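## Task

Put a blank in every one of the four vise stations and clamp each by pushing its valve knob in (pulling the knob out unclamps). Next set the selector to JOB, let the amber lamp on the cabinet top go dark, and then have the machine register exactly these keys, once each and in this order, with nothing else: DT, CR, CS, DS, ES, ET, DR, ER, CT. The key the machine registers can differ from the one physically pressed. In TEACH mode, where the machine starts, presses are not counted, but a press lights the registered key (names are printed under the keys), and only while all four stations are empty. At the end no blank may extend beyond either end of its station's moving jaw, and everything must stay put without the robot holding it.

## Robot and tools

Robot: two Kinova Gen3 seven-joint arms, left_arm and right_arm, each with a Robotiq 2F-85 parallel gripper and a wrist camera. Bases in the scene frame: left_arm at (+0.050, +0.413, 0) m, right_arm at (+0.009, -0.421, 0) m. Scene frame: origin on the table top between the arms, +x out over the table, +z up, left_arm on the +y side. The names left/right do not match image sides.

Gripper frame: +z runs along the fingers away from the wrist, +y is the closing direction. The reported end_effector_position is the point between the pads when closed; closed fingertips reach about 19 mm past it, open ones about 6 mm. While closing, the tips move about 13 mm farther out, so keep that clearance above surfaces.

The row: every motion command is one list of 18 numbers, each in [-1, 1], covering both arms even if one stays still. Order: left dx, dy, dz, rx, ry, rz, left gripper position, force_limit, speed, then the same nine for the right arm. The first six per arm are an offset, not an absolute pose, expressed in that gripper's own axes and measured from the gripper pose in the most recent result that showed it (before any such result in a scene, and for later calls within one reply, from where the arm is when the action begins). Scale: 1.0 equals 0.6 m for dx, dy, dz and 180 degrees for rotation; rx, ry, rz form one rotation vector. All zeros therefore drives an arm back to that reference pose, it is not a hold. To keep an arm in place, send the offset back to where you want it in a reply's first call and zeros in later ones, and repeat its last three gripper numbers, since 0 is itself a command.

Gripper numbers: position +1 is fully open (85 mm), pads touch near -0.8, -1 closes until blocked. force_limit scales pad force: about 20 N at -1, 128 N at 0, 235 N at +1 on a 40 mm object. speed sets finger speed: about 20, 85, 150 mm/s at -1, 0, +1; faster closing adds some force. A new force or speed only applies after the position number changes by at least 0.01. To grip, command -1 and confirm object_status 2.

Tools:
execute_actions {actions, pictures}: actions holds at most one item. Empty list returns the current state with pictures. An item with rows (1 to 15 rows of 18 numbers) and steps (12 to 15, each step 1/30 s) runs one row per step, repeating the last row. An item with only steps (up to 300) is a wait counted from the previous result. Each row is measured from the same reference pose, not from the prior row. The result is taken 12 steps before the action ends; those steps finish afterwards. Per step the commanded pose is clipped to within 70 mm and 16 degrees of the measured one, so large offsets need several calls; a Hand target line shows where each arm is now heading.
move {target, speed}: target is one 18-number row as above (offsets from the same reference). speed is path top speed in m/s, 0.002 to 0.5, default 0.25; turning up to twice that in rad/s. Both arms follow straight paths ending together, 0.5 to 10 s long. Paths do not avoid obstacles or the other arm. The result adds a move: line with the ending (done, off_target, moving, held, fault) and limits (paced = pose clipped, held = steps blocked, after which the arm may jump fast), plus each gripper's distance to target.
wait {seconds}: 0 to 10, lets the scene run with nothing new sent.
zoom_image {camera, region}: camera is cam_high, cam_low, cam_left_wrist or cam_right_wrist; region [x0, y0, x1, y1] in image pixels (896x504 images), at most 504 by 504.
read_manual {section}: only "licences"; no motion.
Not calling a tool also ends everything.

Result lines: the state gives each gripper's position (m) and quat_wxyz in the scene frame (slightly off at long reach), joint positions and torques, gripper position_measured in counts (3 open, ~78 = 60 mm, ~130 = 40 mm, ~180 = 20 mm, ~230 pads touching) and object_status (0 moving, 1 blocked while opening, 2 blocked while closing, 3 reached target or fully closed). "pose unreachable" and HELD mark steps the clearance check altered or dropped. TORQUE FAULT stops an arm for 10 s; MOTOR HOT warns from 60 °C and an OVER-TEMPERATURE FAULT at 75 °C makes the arm sag.

Practical order: while stations are empty, use TEACH presses to learn which physical key registers as which name; then load and clamp the four blanks, centred in the moving jaw; set JOB, wait for the amber lamp to go out, press the mapped keys once each.

Avoid: knocking anything off the table, dropping or slamming objects, hard pushes, letting the arms collide, overloading joints (limits 48 N m for the first four joints, 30.2 N m for the wrist joints, held weight included). Loose objects may occasionally get nudged by outside disturbances; recheck before finishing.

Each tool is called after "Request:" by a JSON object that holds its "method" and its "body".

## Session

Request:
{"method": "execute_actions", "body": {"actions": []}}

Scene clock: 0.00 s of 9600.00 s.
left_arm: end_effector_position=(+0.3110, -0.1607, +0.3746) position_measured=3 object_status=3 end_effector_quat_wxyz=(+0.264, +0.751, +0.413, -0.444) | right_arm: end_effector_position=(+0.0844, -0.1800, +0.3754) position_measured=3 object_status=3 end_effector_quat_wxyz=(+0.371, +0.605, +0.704, +0.029)
Joint positions: left_arm=[ 0.213  0.628  0.529  1.384  0.872  1.085 -0.2  ] | right_arm=[-1.893  0.194  0.141  1.695  0.422  1.875  4.568]
Joint velocities: left_arm=[-0.    -0.    -0.     0.001  0.     0.    -0.   ] | right_arm=[ 0.002  0.    -0.     0.001  0.001  0.    -0.   ]
Joint torques (N m, as the joint torque sensors report them, + toward a larger angle): no reading
Motor temperatures (°C, as the motors report them): left_arm=[32 31 28 28 35 30 40] | right_arm=[31 29 29 27 36 34 39]
Hand target (left_arm): +0.311, -0.161, +0.375; +0.264, +0.751, +0.413, -0.444
Hand target (right_arm): +0.084, -0.180, +0.375; +0.371, +0.605, +0.704, +0.029

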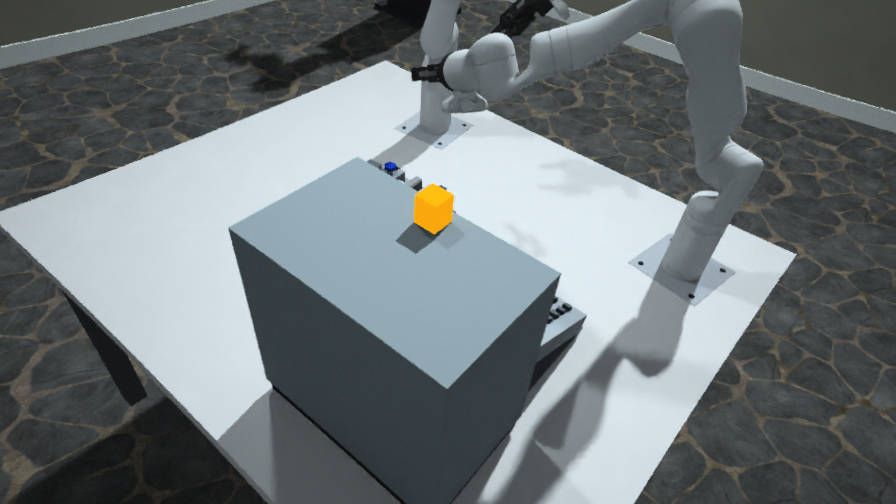

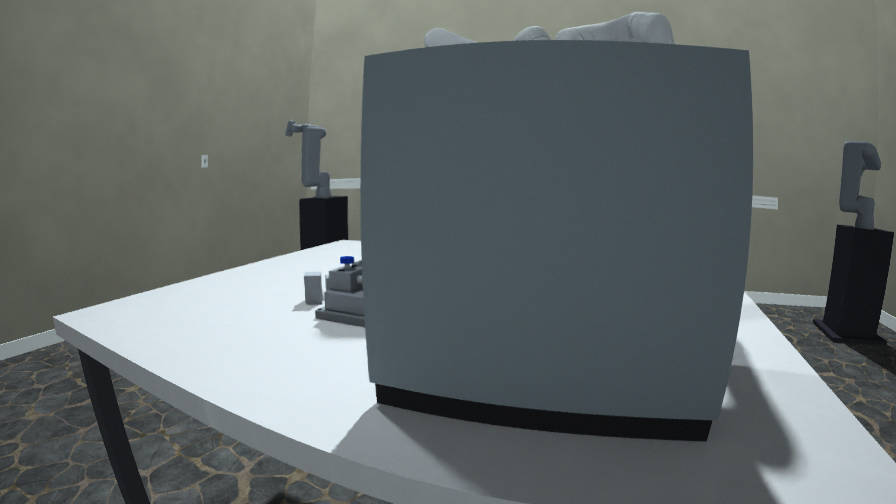

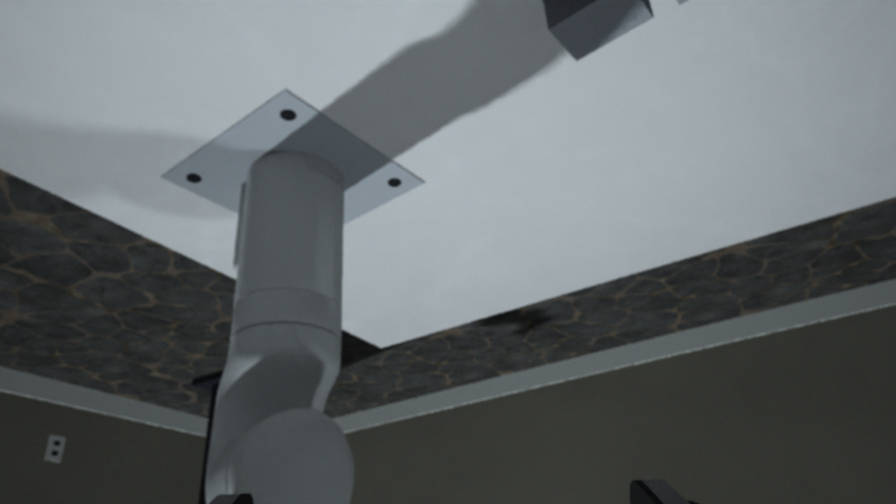

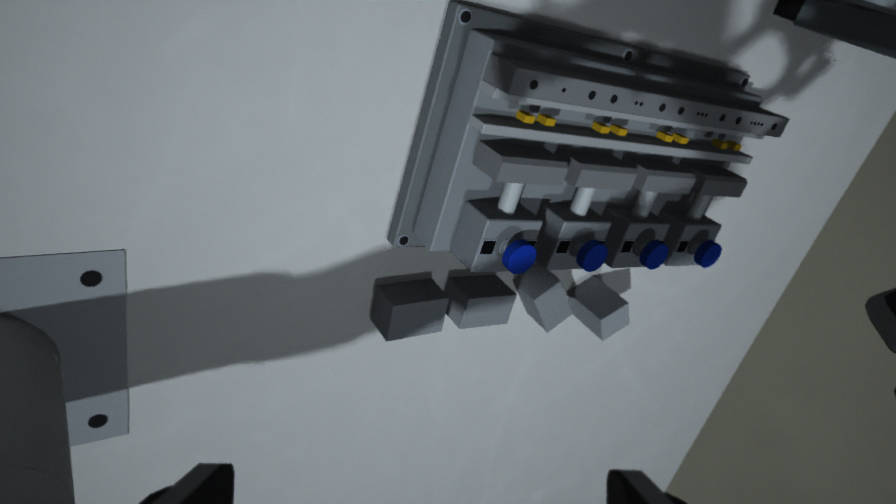

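Request:
{"method": "move", "body": {"target": [0.19,-0.329,-0.471,0.184,0.309,0.287,1,0,0,0,0,0,0,0,0,1,0,0], "speed": 0.2}}

Scene clock: 5.33 s of 9600.00 s.
left_arm: end_effector_position=(+0.2981, +0.2014, +0.3999) position_measured=3 object_status=3 end_effector_quat_wxyz=(-0.002, +1.000, +0.001, -0.002) | right_arm: end_effector_position=(+0.0844, -0.1800, +0.3754) position_measured=3 object_status=3 end_effector_quat_wxyz=(+0.371, +0.605, +0.704, +0.029)
Joint positions: left_arm=[ 0.062  0.022  0.448  1.533 -0.011  1.595 -0.923] | right_arm=[-1.893  0.194  0.141  1.695  0.422  1.875  4.568]
Joint velocities: left_arm=[-0.001 -0.01  -0.003  0.004 -0.001 -0.001 -0.005] | right_arm=[ 0.     0.001 -0.    -0.001  0.    -0.     0.   ]
Joint torques (N m, as the joint torque sensors report them, + toward a larger angle): left_arm=[-0.44 -8.78 -0.06 -7.77  0.38 -0.32  0.58] | right_arm=[ -0.25 -10.47  -0.06  -6.58   1.12   1.32  -0.04]
Motor temperatures (°C, as the motors report them): left_arm=[32 31 28 28 35 30 40] | right_arm=[31 29 29 27 36 34 39]
Hand target (left_arm): +0.298, +0.202, +0.400; -0.002, +1.000, +0.001, -0.002
Hand target (right_arm): +0.084, -0.180, +0.375; +0.371, +0.605, +0.704, +0.029
Off the commanded pose (left_arm): 0.001 m, 0 deg.
Off the commanded pose (right_arm): 0.000 m, 0 deg.
Kept back: nothing.
move: done

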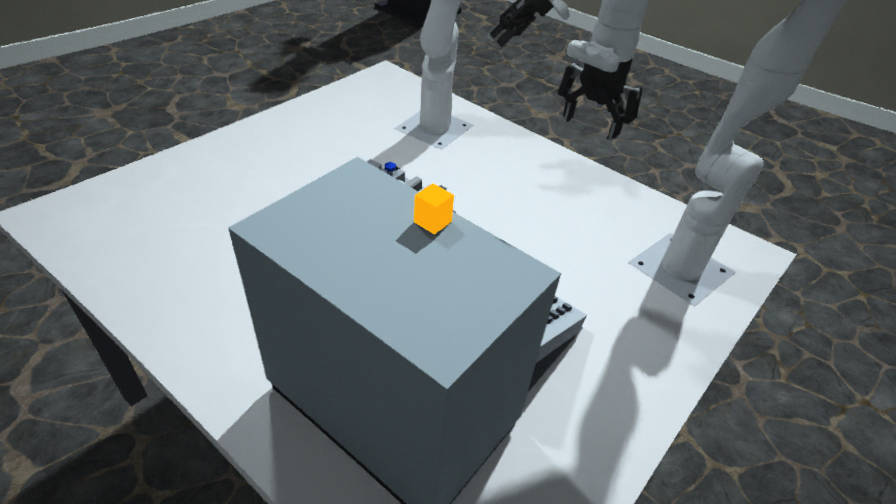

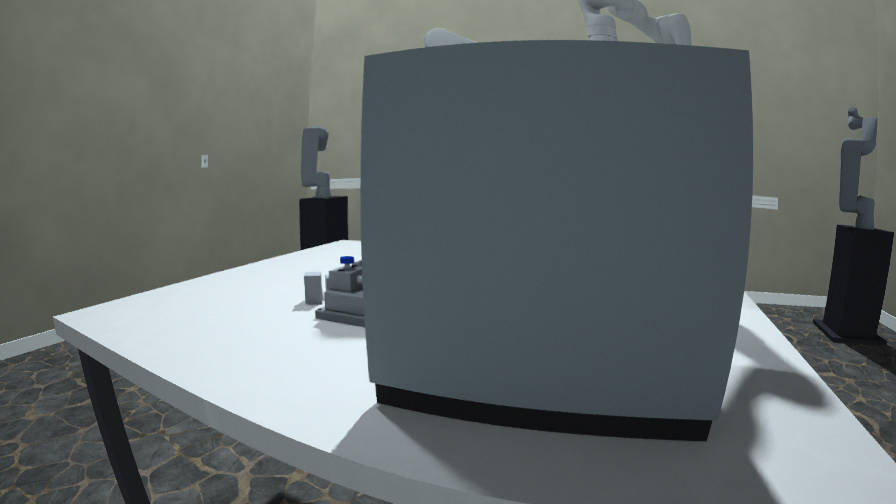

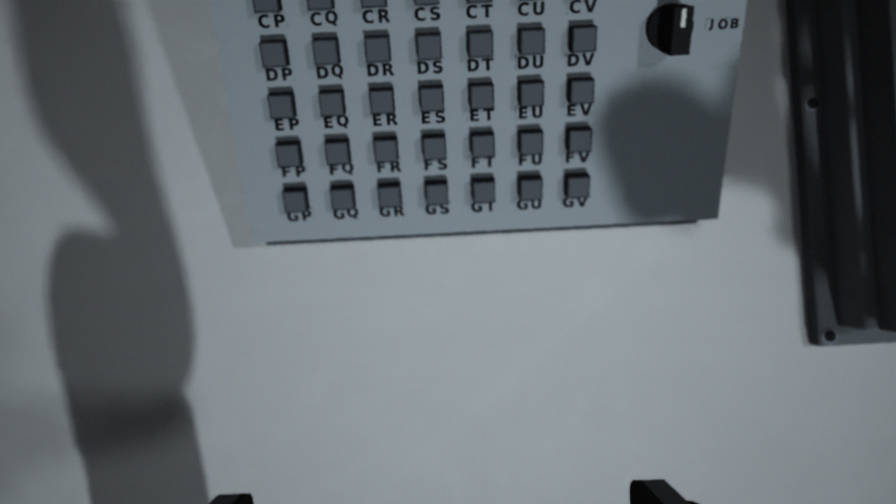

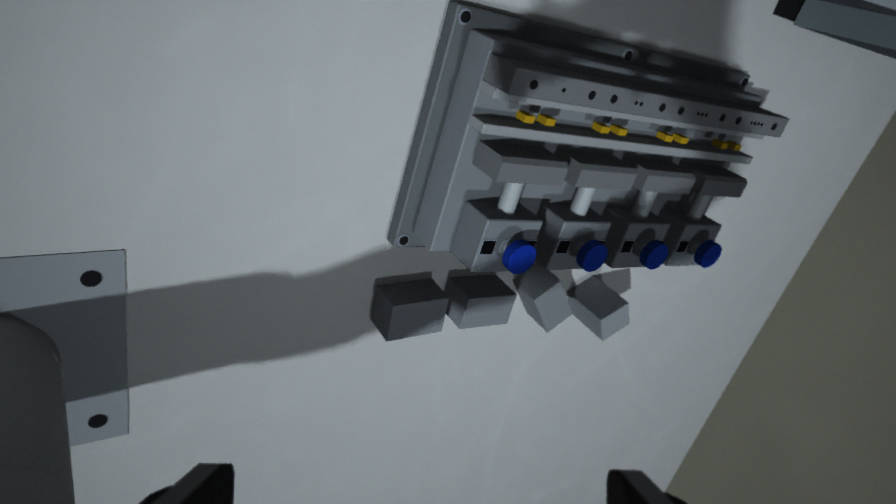

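Request:
{"method": "move", "body": {"target": [0.17,0.03,0,0,0,0,1,0,0,-0.164,0.406,0.282,0.273,-0.021,0.518,1,0,0], "speed": 0.2}}

Scene clock: 11.70 s of 9600.00 s.
left_arm: end_effector_position=(+0.4001, +0.1838, +0.3998) position_measured=3 object_status=3 end_effector_quat_wxyz=(-0.002, +1.000, +0.001, -0.002) | right_arm: end_effector_position=(+0.3808, -0.2680, +0.4216) position_measured=3 object_status=3 end_effector_quat_wxyz=(-0.001, +1.000, +0.002, +0.001)
Joint positions: left_arm=[ 0.074  0.268  0.442  1.266 -0.115  1.638 -0.937] | right_arm=[-0.922  0.265  0.836  1.262 -0.199  1.694  4.47 ]
Joint velocities: left_arm=[ 0.     0.002 -0.    -0.     0.001 -0.003  0.   ] | right_arm=[ 0.014  0.009  0.005 -0.006 -0.008  0.004  0.   ]
Joint torques (N m, as the joint torque sensors report them, + toward a larger angle): left_arm=[  0.16 -14.24   1.56  -8.28   0.47  -0.28   0.18] | right_arm=[ -0.31 -11.38   1.02  -8.64   0.05  -0.14  -0.07]
Motor temperatures (°C, as the motors report them): left_arm=[32 31 28 28 35 30 40] | right_arm=[31 29 29 27 36 34 39]
Hand target (left_arm): +0.400, +0.184, +0.400; -0.002, +1.000, +0.001, -0.002
Hand target (right_arm): +0.381, -0.268, +0.421; -0.001, +1.000, +0.001, +0.001
Off the commanded pose (left_arm): 0.001 m, 0 deg.
Off the commanded pose (right_arm): 0.003 m, 0 deg.
Kept back: nothing.
move: done

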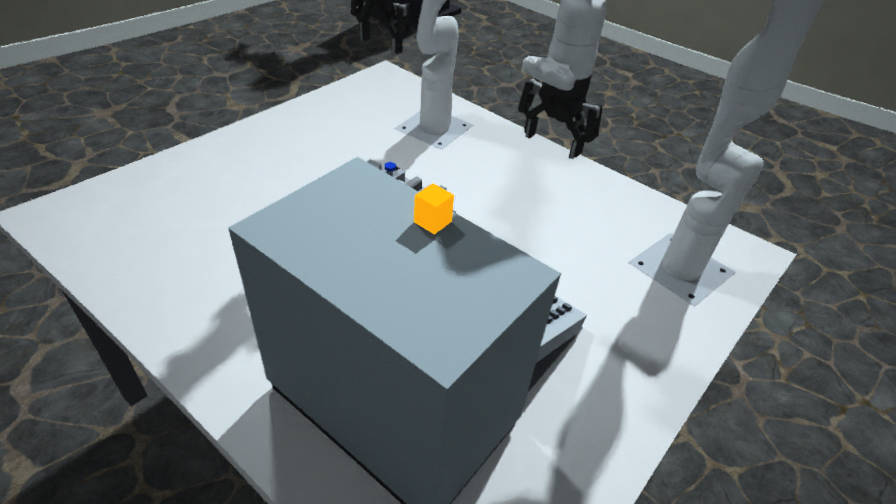

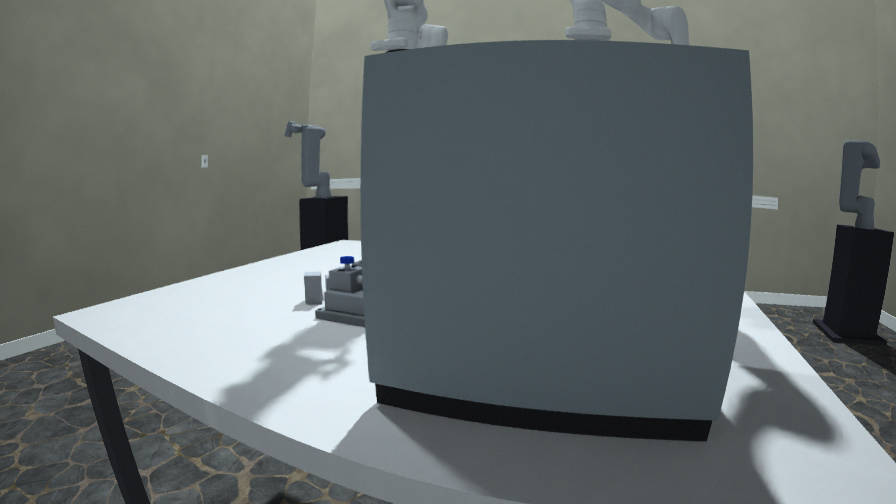

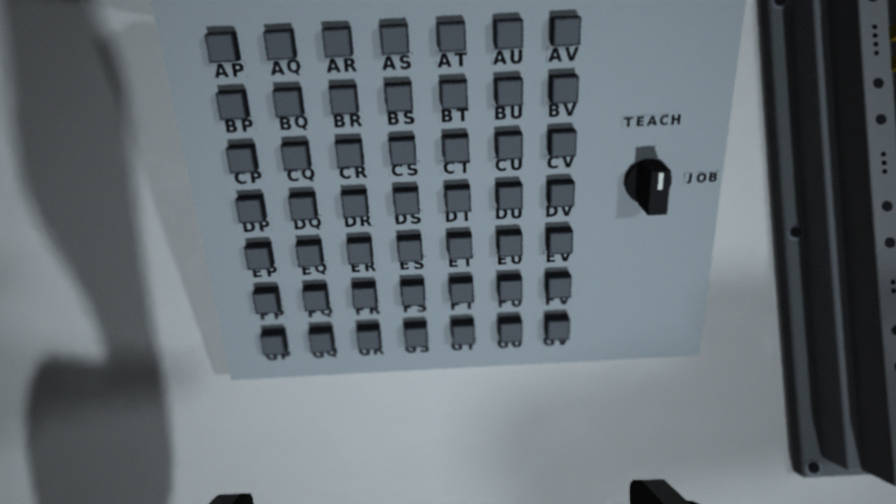

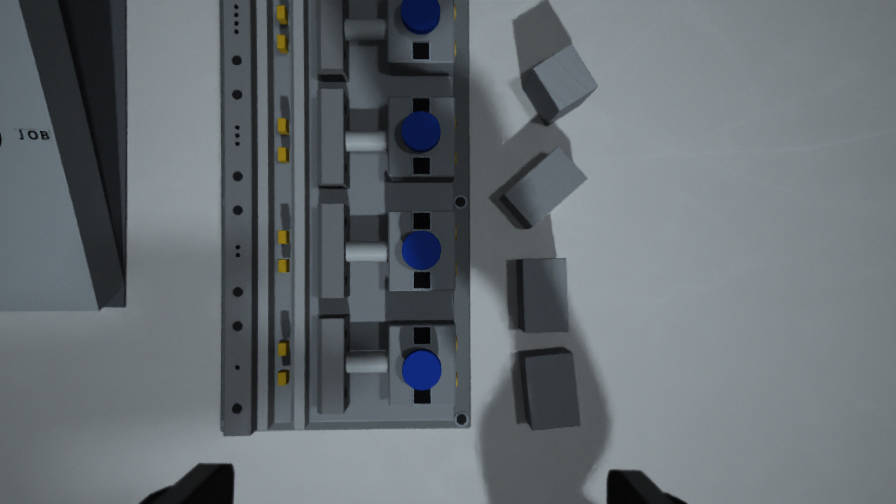

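Request:
{"method": "move", "body": {"target": [0.108,-0.043,0.37,0,0.122,0,-1,0,1,0,0,0.2,0,0,0,1,0,0], "speed": 0.2}}

Scene clock: 15.20 s of 9600.00 s.
left_arm: end_effector_position=(+0.4648, +0.2112, +0.1778) position_measured=232 object_status=3 end_effector_quat_wxyz=(-0.003, +0.982, +0.001, +0.188) | right_arm: end_effector_position=(+0.3812, -0.2681, +0.3016) position_measured=3 object_status=3 end_effector_quat_wxyz=(-0.001, +1.000, +0.001, +0.001)
Joint positions: left_arm=[ 0.186  0.332  0.263  2.013 -0.57   0.555 -0.559] | right_arm=[-0.94   0.296  0.813  1.618 -0.222  1.32   4.504]
Joint velocities: left_arm=[ 0.022  0.002 -0.006  0.005 -0.021 -0.005  0.027] | right_arm=[-0.001  0.     0.     0.    -0.001 -0.001  0.001]
Joint torques (N m, as the joint torque sensors report them, + toward a larger angle): left_arm=[  0.44 -14.15   1.59  -6.     0.06  -0.99   0.32] | right_arm=[ -0.16 -11.32   1.23  -8.25   0.04  -0.19   0.03]
Motor temperatures (°C, as the motors report them): left_arm=[32 31 28 28 35 30 40] | right_arm=[31 29 29 27 36 34 39]
Hand target (left_arm): +0.464, +0.211, +0.178; -0.003, +0.982, +0.000, +0.189
Hand target (right_arm): +0.381, -0.268, +0.302; -0.001, +1.000, +0.001, +0.001
Off the commanded pose (left_arm): 0.001 m, 0 deg.
Off the commanded pose (right_arm): 0.000 m, 0 deg.
Kept back: nothing.
move: done

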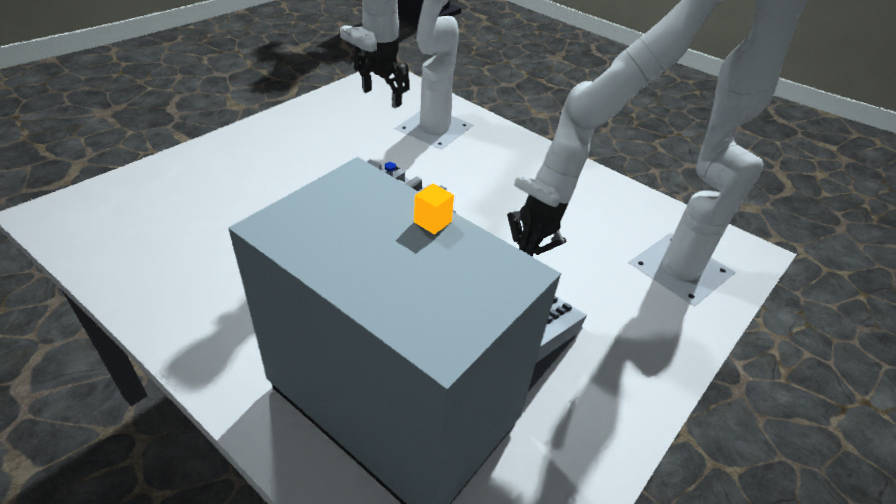

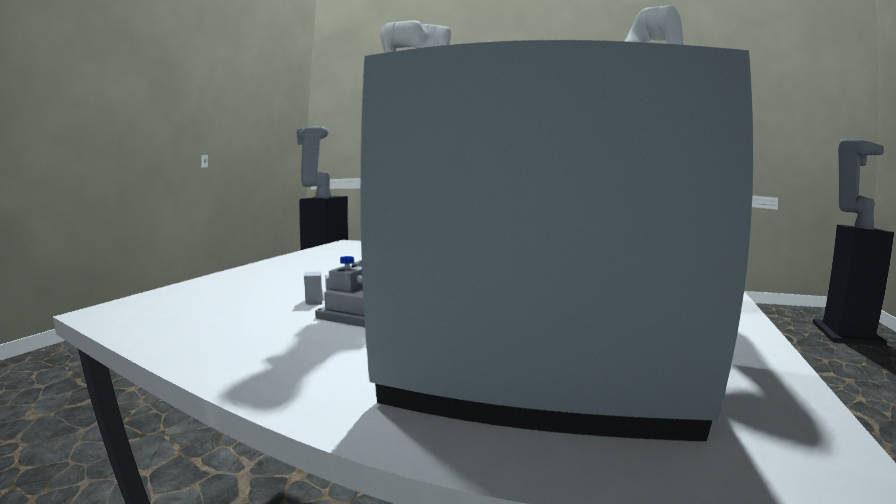

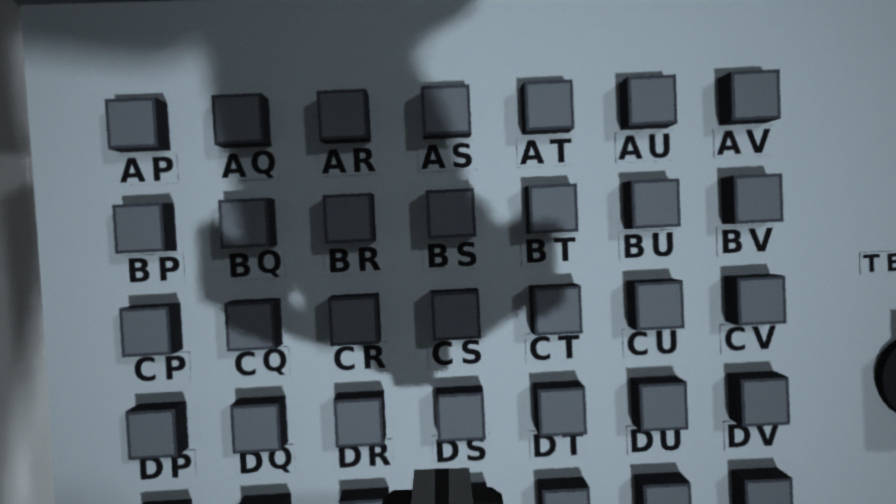

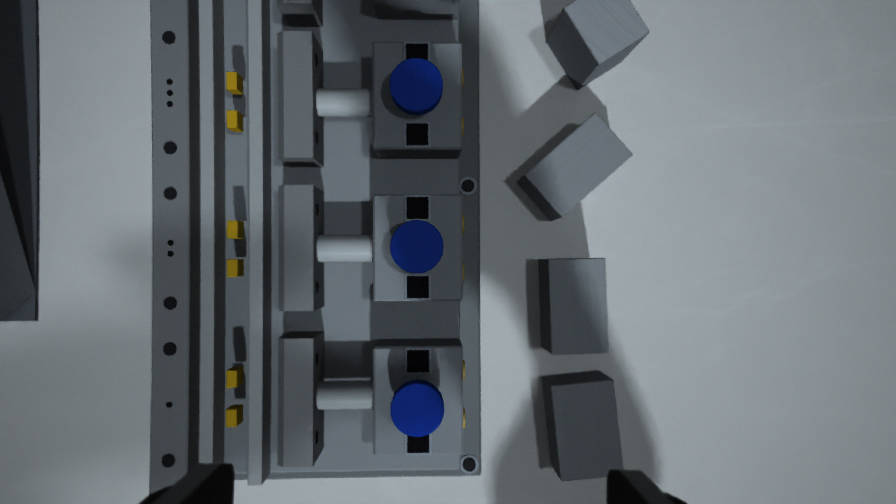

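Request:
{"method": "move", "body": {"target": [0,0,0.06,0,0,0,-1,0,1,0,0,0,0,0,0,1,0,0], "speed": 0.1}}

Scene clock: 17.00 s of 9600.00 s.
left_arm: end_effector_position=(+0.4783, +0.2115, +0.1448) position_measured=232 object_status=3 end_effector_quat_wxyz=(-0.003, +0.982, +0.001, +0.189) | right_arm: end_effector_position=(+0.3812, -0.2681, +0.3016) position_measured=3 object_status=3 end_effector_quat_wxyz=(-0.001, +1.000, +0.001, +0.001)
Joint positions: left_arm=[ 0.22   0.413  0.203  2.024 -0.651  0.466 -0.487] | right_arm=[-0.94   0.296  0.813  1.618 -0.222  1.32   4.504]
Joint velocities: left_arm=[ 0.005  0.006 -0.003 -0.    -0.004 -0.003  0.005] | right_arm=[ 0.002 -0.     0.001 -0.001 -0.    -0.    -0.   ]
Joint torques (N m, as the joint torque sensors report them, + toward a larger angle): left_arm=[ -0.01 -15.46   1.06  -5.76   0.07  -0.82   0.22] | right_arm=[ -0.2  -11.32   1.39  -8.36  -0.07  -0.25   0.  ]
Motor temperatures (°C, as the motors report them): left_arm=[32 31 28 28 35 30 40] | right_arm=[31 29 29 27 36 34 39]
Hand target (left_arm): +0.478, +0.211, +0.145; -0.003, +0.982, +0.001, +0.188
Hand target (right_arm): +0.381, -0.268, +0.302; -0.001, +1.000, +0.001, +0.001
Off the commanded pose (left_arm): 0.000 m, 0 deg.
Off the commanded pose (right_arm): 0.000 m, 0 deg.
Kept back: nothing.
move: done

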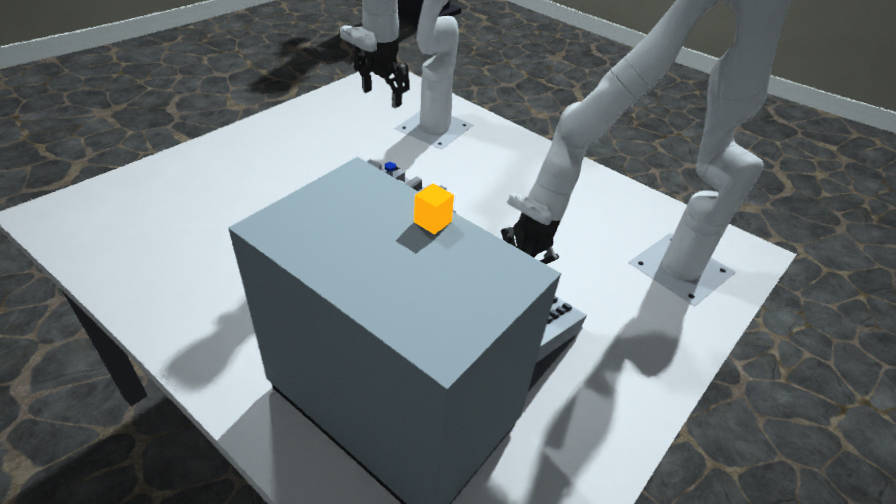

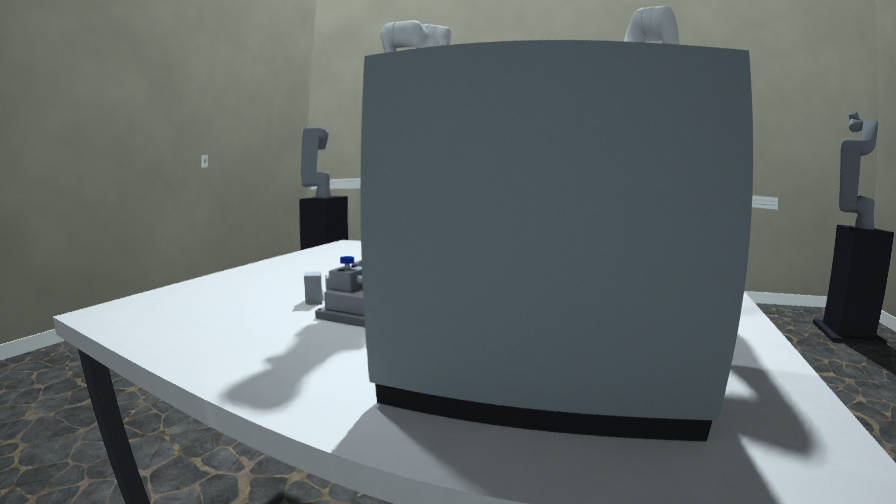

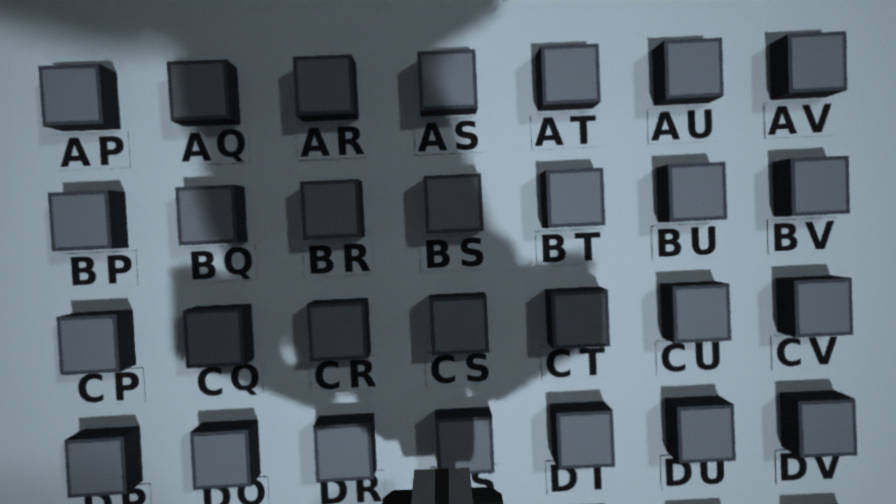

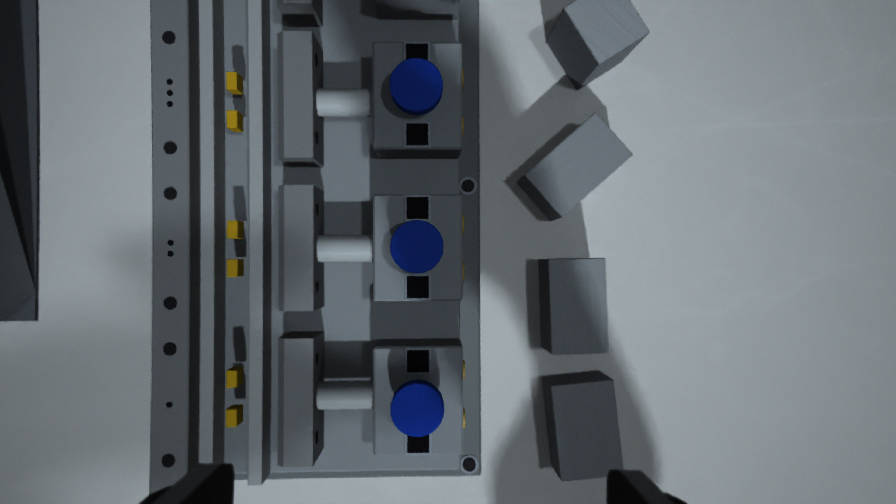

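Request:
{"method": "move", "body": {"target": [0.019,0.01,0.013,0,0.018,0,-1,0,1,0,0,0,0,0,0,1,0,0], "speed": 0.05}}

Request:
{"method": "move", "body": {"target": [0,0,0.02,0,0,0,-1,0,1,0,0,0,0,0,0,1,0,0], "speed": 0.02}}

Scene clock: 18.87 s of 9600.00 s.
left_arm: end_effector_position=(+0.4921, +0.2062, +0.1419) position_measured=232 object_status=3 end_effector_quat_wxyz=(-0.004, +0.976, +0.002, +0.216) | right_arm: end_effector_position=(+0.3812, -0.2681, +0.3016) position_measured=3 object_status=3 end_effector_quat_wxyz=(-0.001, +1.000, +0.001, +0.001)
Joint positions: left_arm=[ 0.305  0.431  0.112  2.029 -0.748  0.404 -0.377] | right_arm=[-0.94   0.296  0.813  1.618 -0.222  1.32   4.504]
Joint velocities: left_arm=[ 0.015  0.003 -0.007  0.003 -0.013 -0.005  0.015] | right_arm=[ 0.001 -0.    -0.     0.001  0.     0.    -0.   ]
Joint torques (N m, as the joint torque sensors report them, + toward a larger angle): left_arm=[ -0.06 -16.05   0.69  -5.98  -0.29  -0.49   0.18] | right_arm=[ -0.35 -11.41   1.28  -8.39   0.04  -0.26   0.04]
Motor temperatures (°C, as the motors report them): left_arm=[32 31 28 28 35 30 40] | right_arm=[31 29 29 27 36 34 39]
Hand target (left_arm): +0.492, +0.206, +0.142; -0.004, +0.976, +0.001, +0.216
Hand target (right_arm): +0.381, -0.268, +0.302; -0.001, +1.000, +0.001, +0.001
Off the commanded pose (left_arm): 0.001 m, 0 deg.
Off the commanded pose (right_arm): 0.000 m, 0 deg.
Kept back: nothing.
move: done

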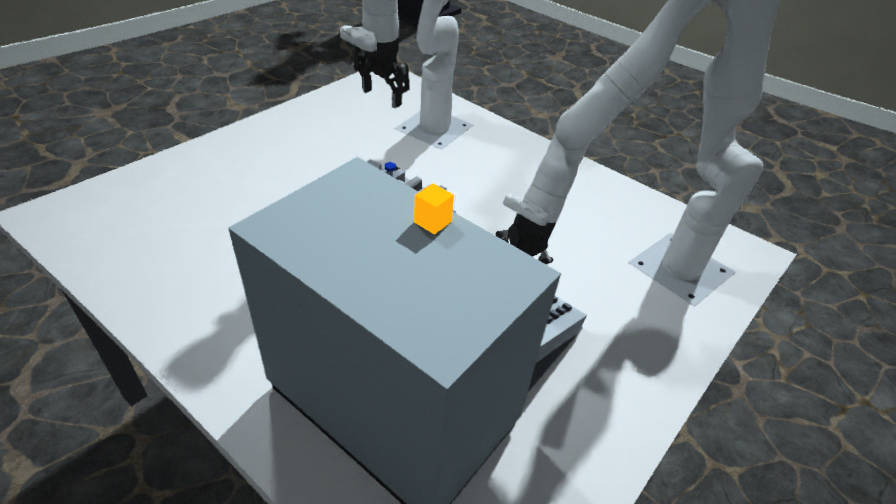

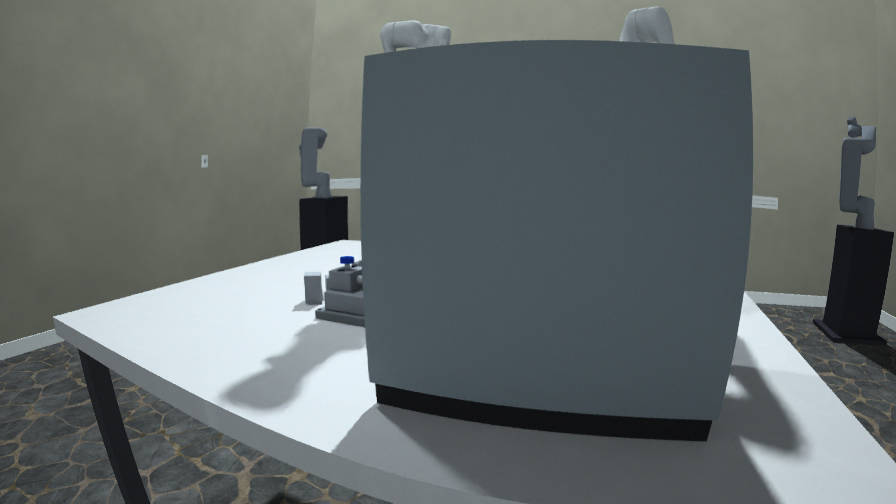

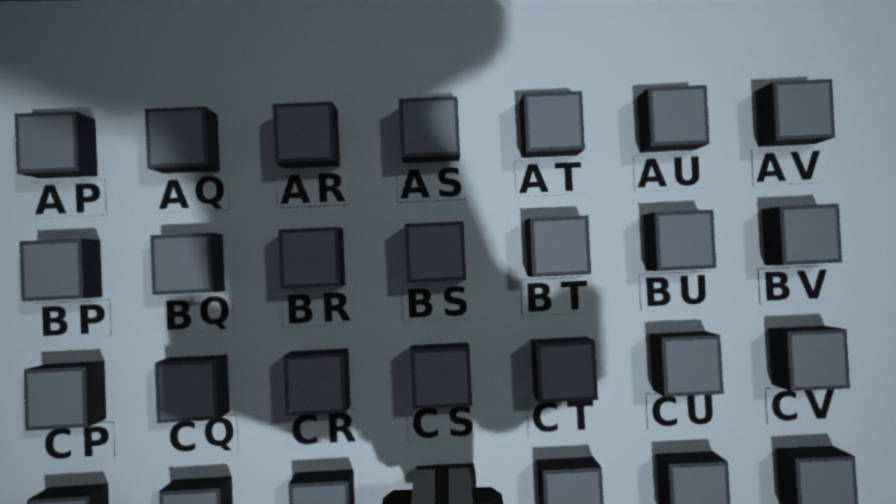

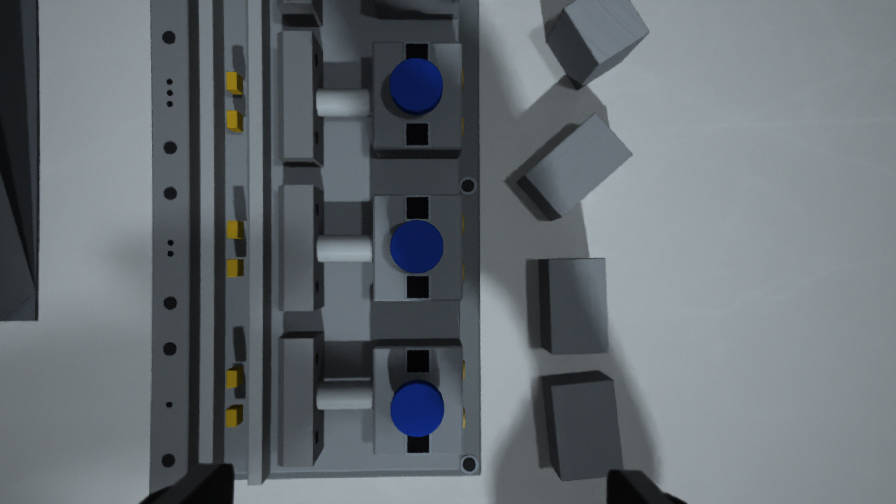

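Scene clock: 19.73 s of 9600.00 s.
left_arm: end_effector_position=(+0.4972, +0.2063, +0.1313) position_measured=232 object_status=3 end_effector_quat_wxyz=(-0.004, +0.976, +0.002, +0.216) | right_arm: end_effector_position=(+0.3812, -0.2681, +0.3016) position_measured=3 object_status=3 end_effector_quat_wxyz=(-0.001, +1.000, +0.001, +0.001)
Joint positions: left_arm=[ 0.318  0.459  0.086  2.028 -0.773  0.375 -0.354] | right_arm=[-0.94   0.296  0.813  1.618 -0.222  1.32   4.504]
Joint velocities: left_arm=[ 0.004  0.004 -0.002 -0.    -0.004 -0.002  0.003] | right_arm=[-0.001 -0.    -0.    -0.    -0.001  0.    -0.001]
Joint torques (N m, as the joint torque sensors report them, + toward a larger angle): left_arm=[ -0.01 -15.79   0.69  -5.55   0.38  -0.5    0.22] | right_arm=[ -0.23 -11.39   1.25  -8.45   0.04  -0.29  -0.02]
Motor temperatures (°C, as the motors report them): left_arm=[32 31 28 28 35 30 40] | right_arm=[31 29 29 27 36 34 39]
Hand target (left_arm): +0.497, +0.206, +0.131; -0.004, +0.976, +0.002, +0.216
Hand target (right_arm): +0.381, -0.268, +0.302; -0.001, +1.000, +0.001, +0.001
Off the commanded pose (left_arm): 0.000 m, 0 deg.
Off the commanded pose (right_arm): 0.000 m, 0 deg.
Kept back: nothing.
move: done

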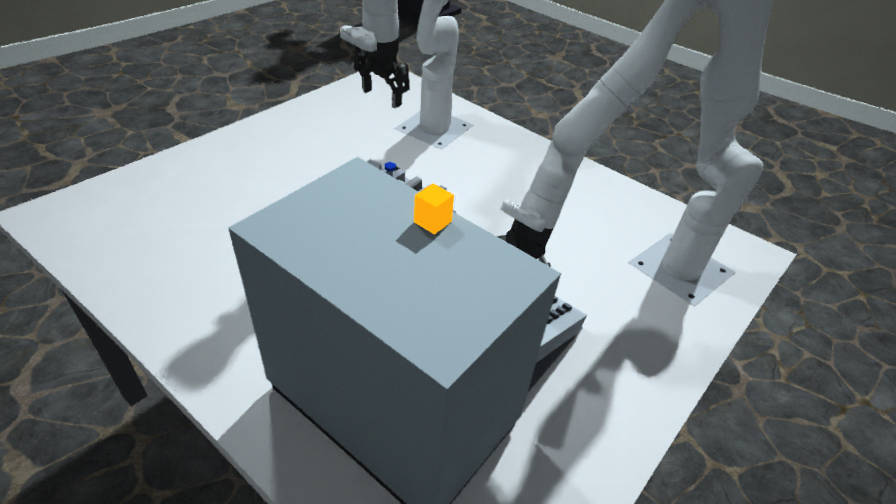

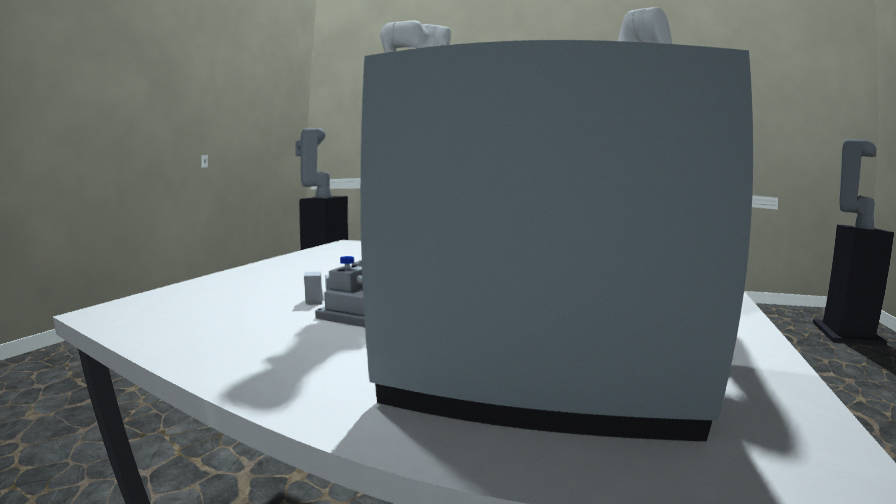

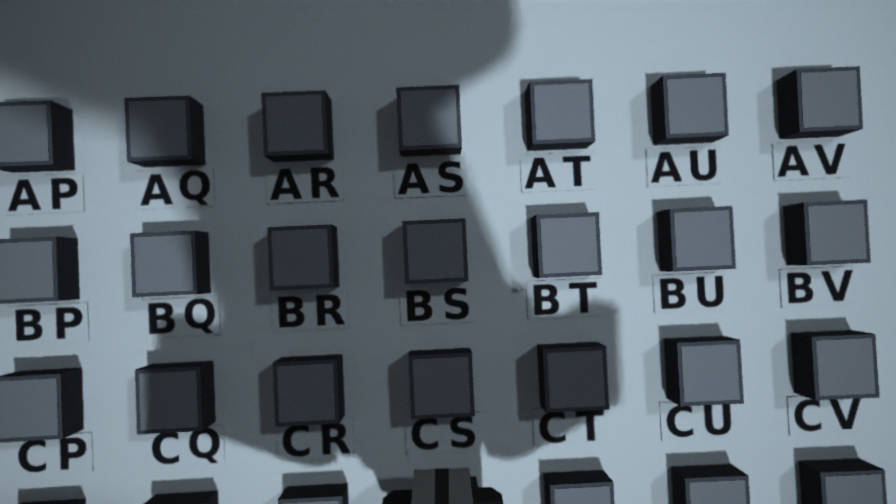

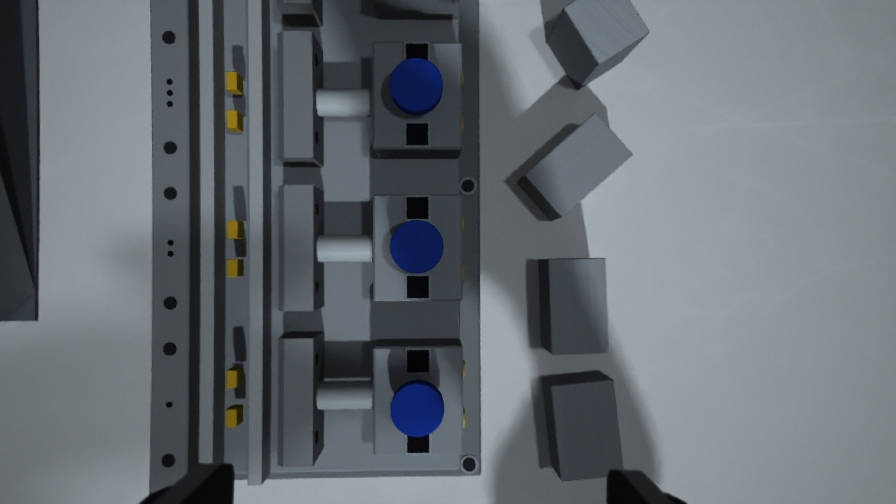

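Request:
{"method": "move", "body": {"target": [0,0,0.005,0,0,0,-1,0,1,0.032,-0.347,-0.08,0.222,0,0,-1,0,1], "speed": 0.2}}

Scene clock: 22.57 s of 9600.00 s.
left_arm: end_effector_position=(+0.4984, +0.2063, +0.1288) position_measured=232 object_status=3 end_effector_quat_wxyz=(-0.004, +0.976, +0.002, +0.217) | right_arm: end_effector_position=(+0.3992, -0.0599, +0.3502) position_measured=232 object_status=3 end_effector_quat_wxyz=(-0.343, +0.939, +0.002, +0.000)
Joint positions: left_arm=[ 0.322  0.466  0.08   2.027 -0.779  0.368 -0.349] | right_arm=[-0.78   0.338  0.62   1.607 -0.946  1.184  4.739]
Joint velocities: left_arm=[-0.     0.001  0.    -0.     0.     0.     0.   ] | right_arm=[ 0.004  0.002 -0.     0.002 -0.007 -0.001  0.005]
Joint torques (N m, as the joint torque sensors report them, + toward a larger angle): left_arm=[ -0.1  -15.52   0.69  -5.67  -0.01  -0.81   0.16] | right_arm=[ -0.24 -14.54   0.72  -8.87  -1.86  -0.2   -0.21]
Motor temperatures (°C, as the motors report them): left_arm=[32 32 28 28 35 30 40] | right_arm=[31 29 29 27 36 34 39]
Hand target (left_arm): +0.498, +0.206, +0.129; -0.004, +0.976, +0.002, +0.216
Hand target (right_arm): +0.399, -0.060, +0.350; -0.343, +0.939, +0.002, +0.000
Off the commanded pose (left_arm): 0.000 m, 0 deg.
Off the commanded pose (right_arm): 0.001 m, 0 deg.
Kept back: nothing.
move: done

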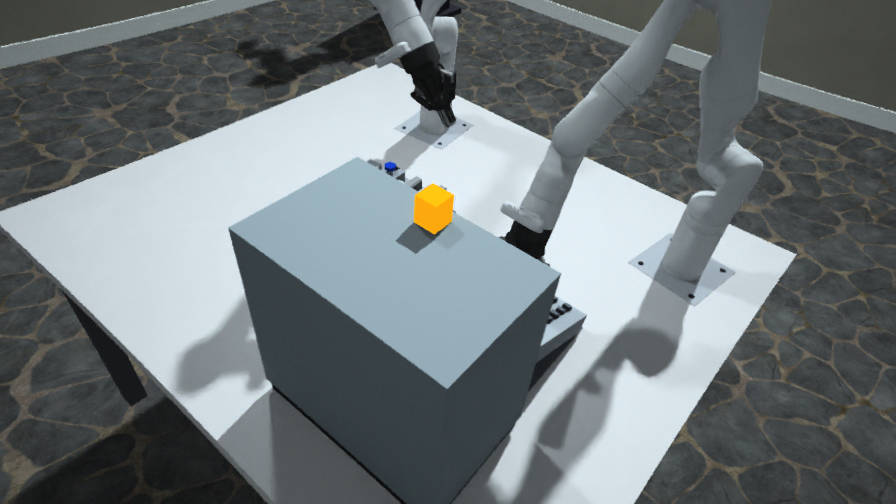

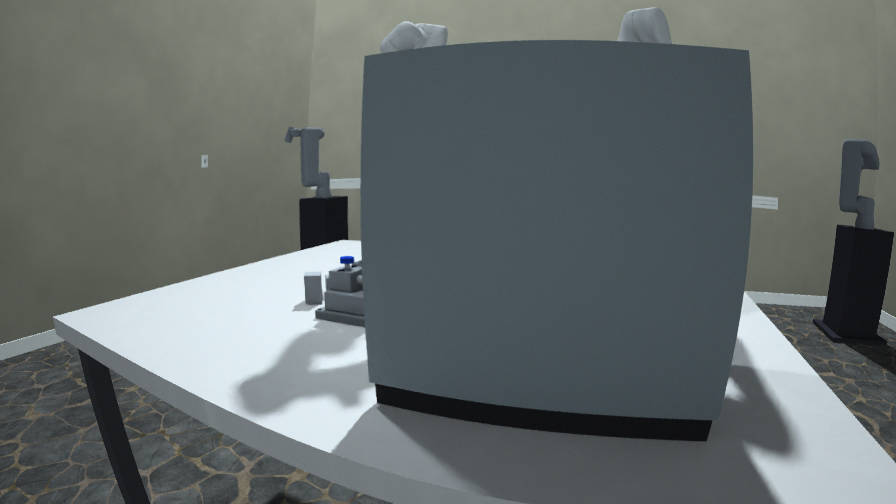

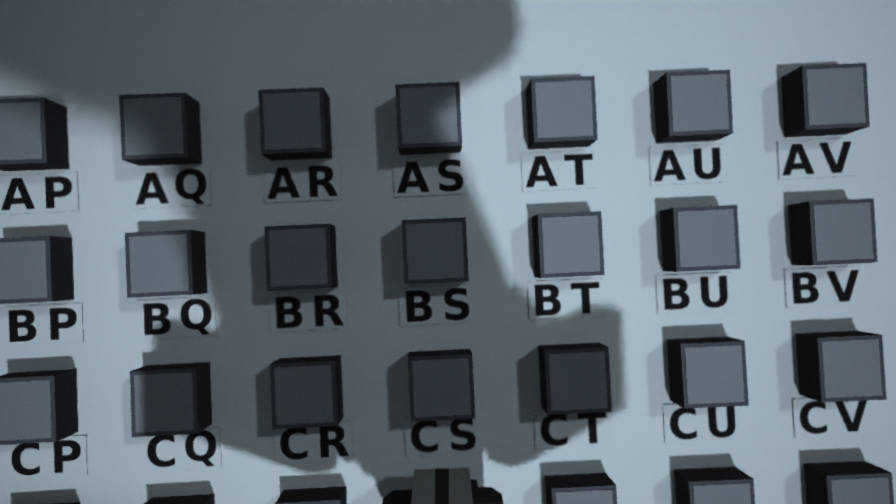

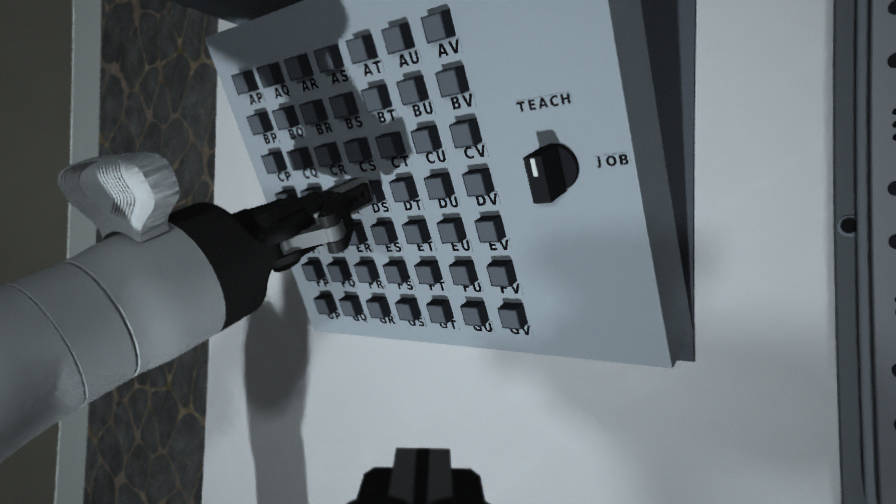

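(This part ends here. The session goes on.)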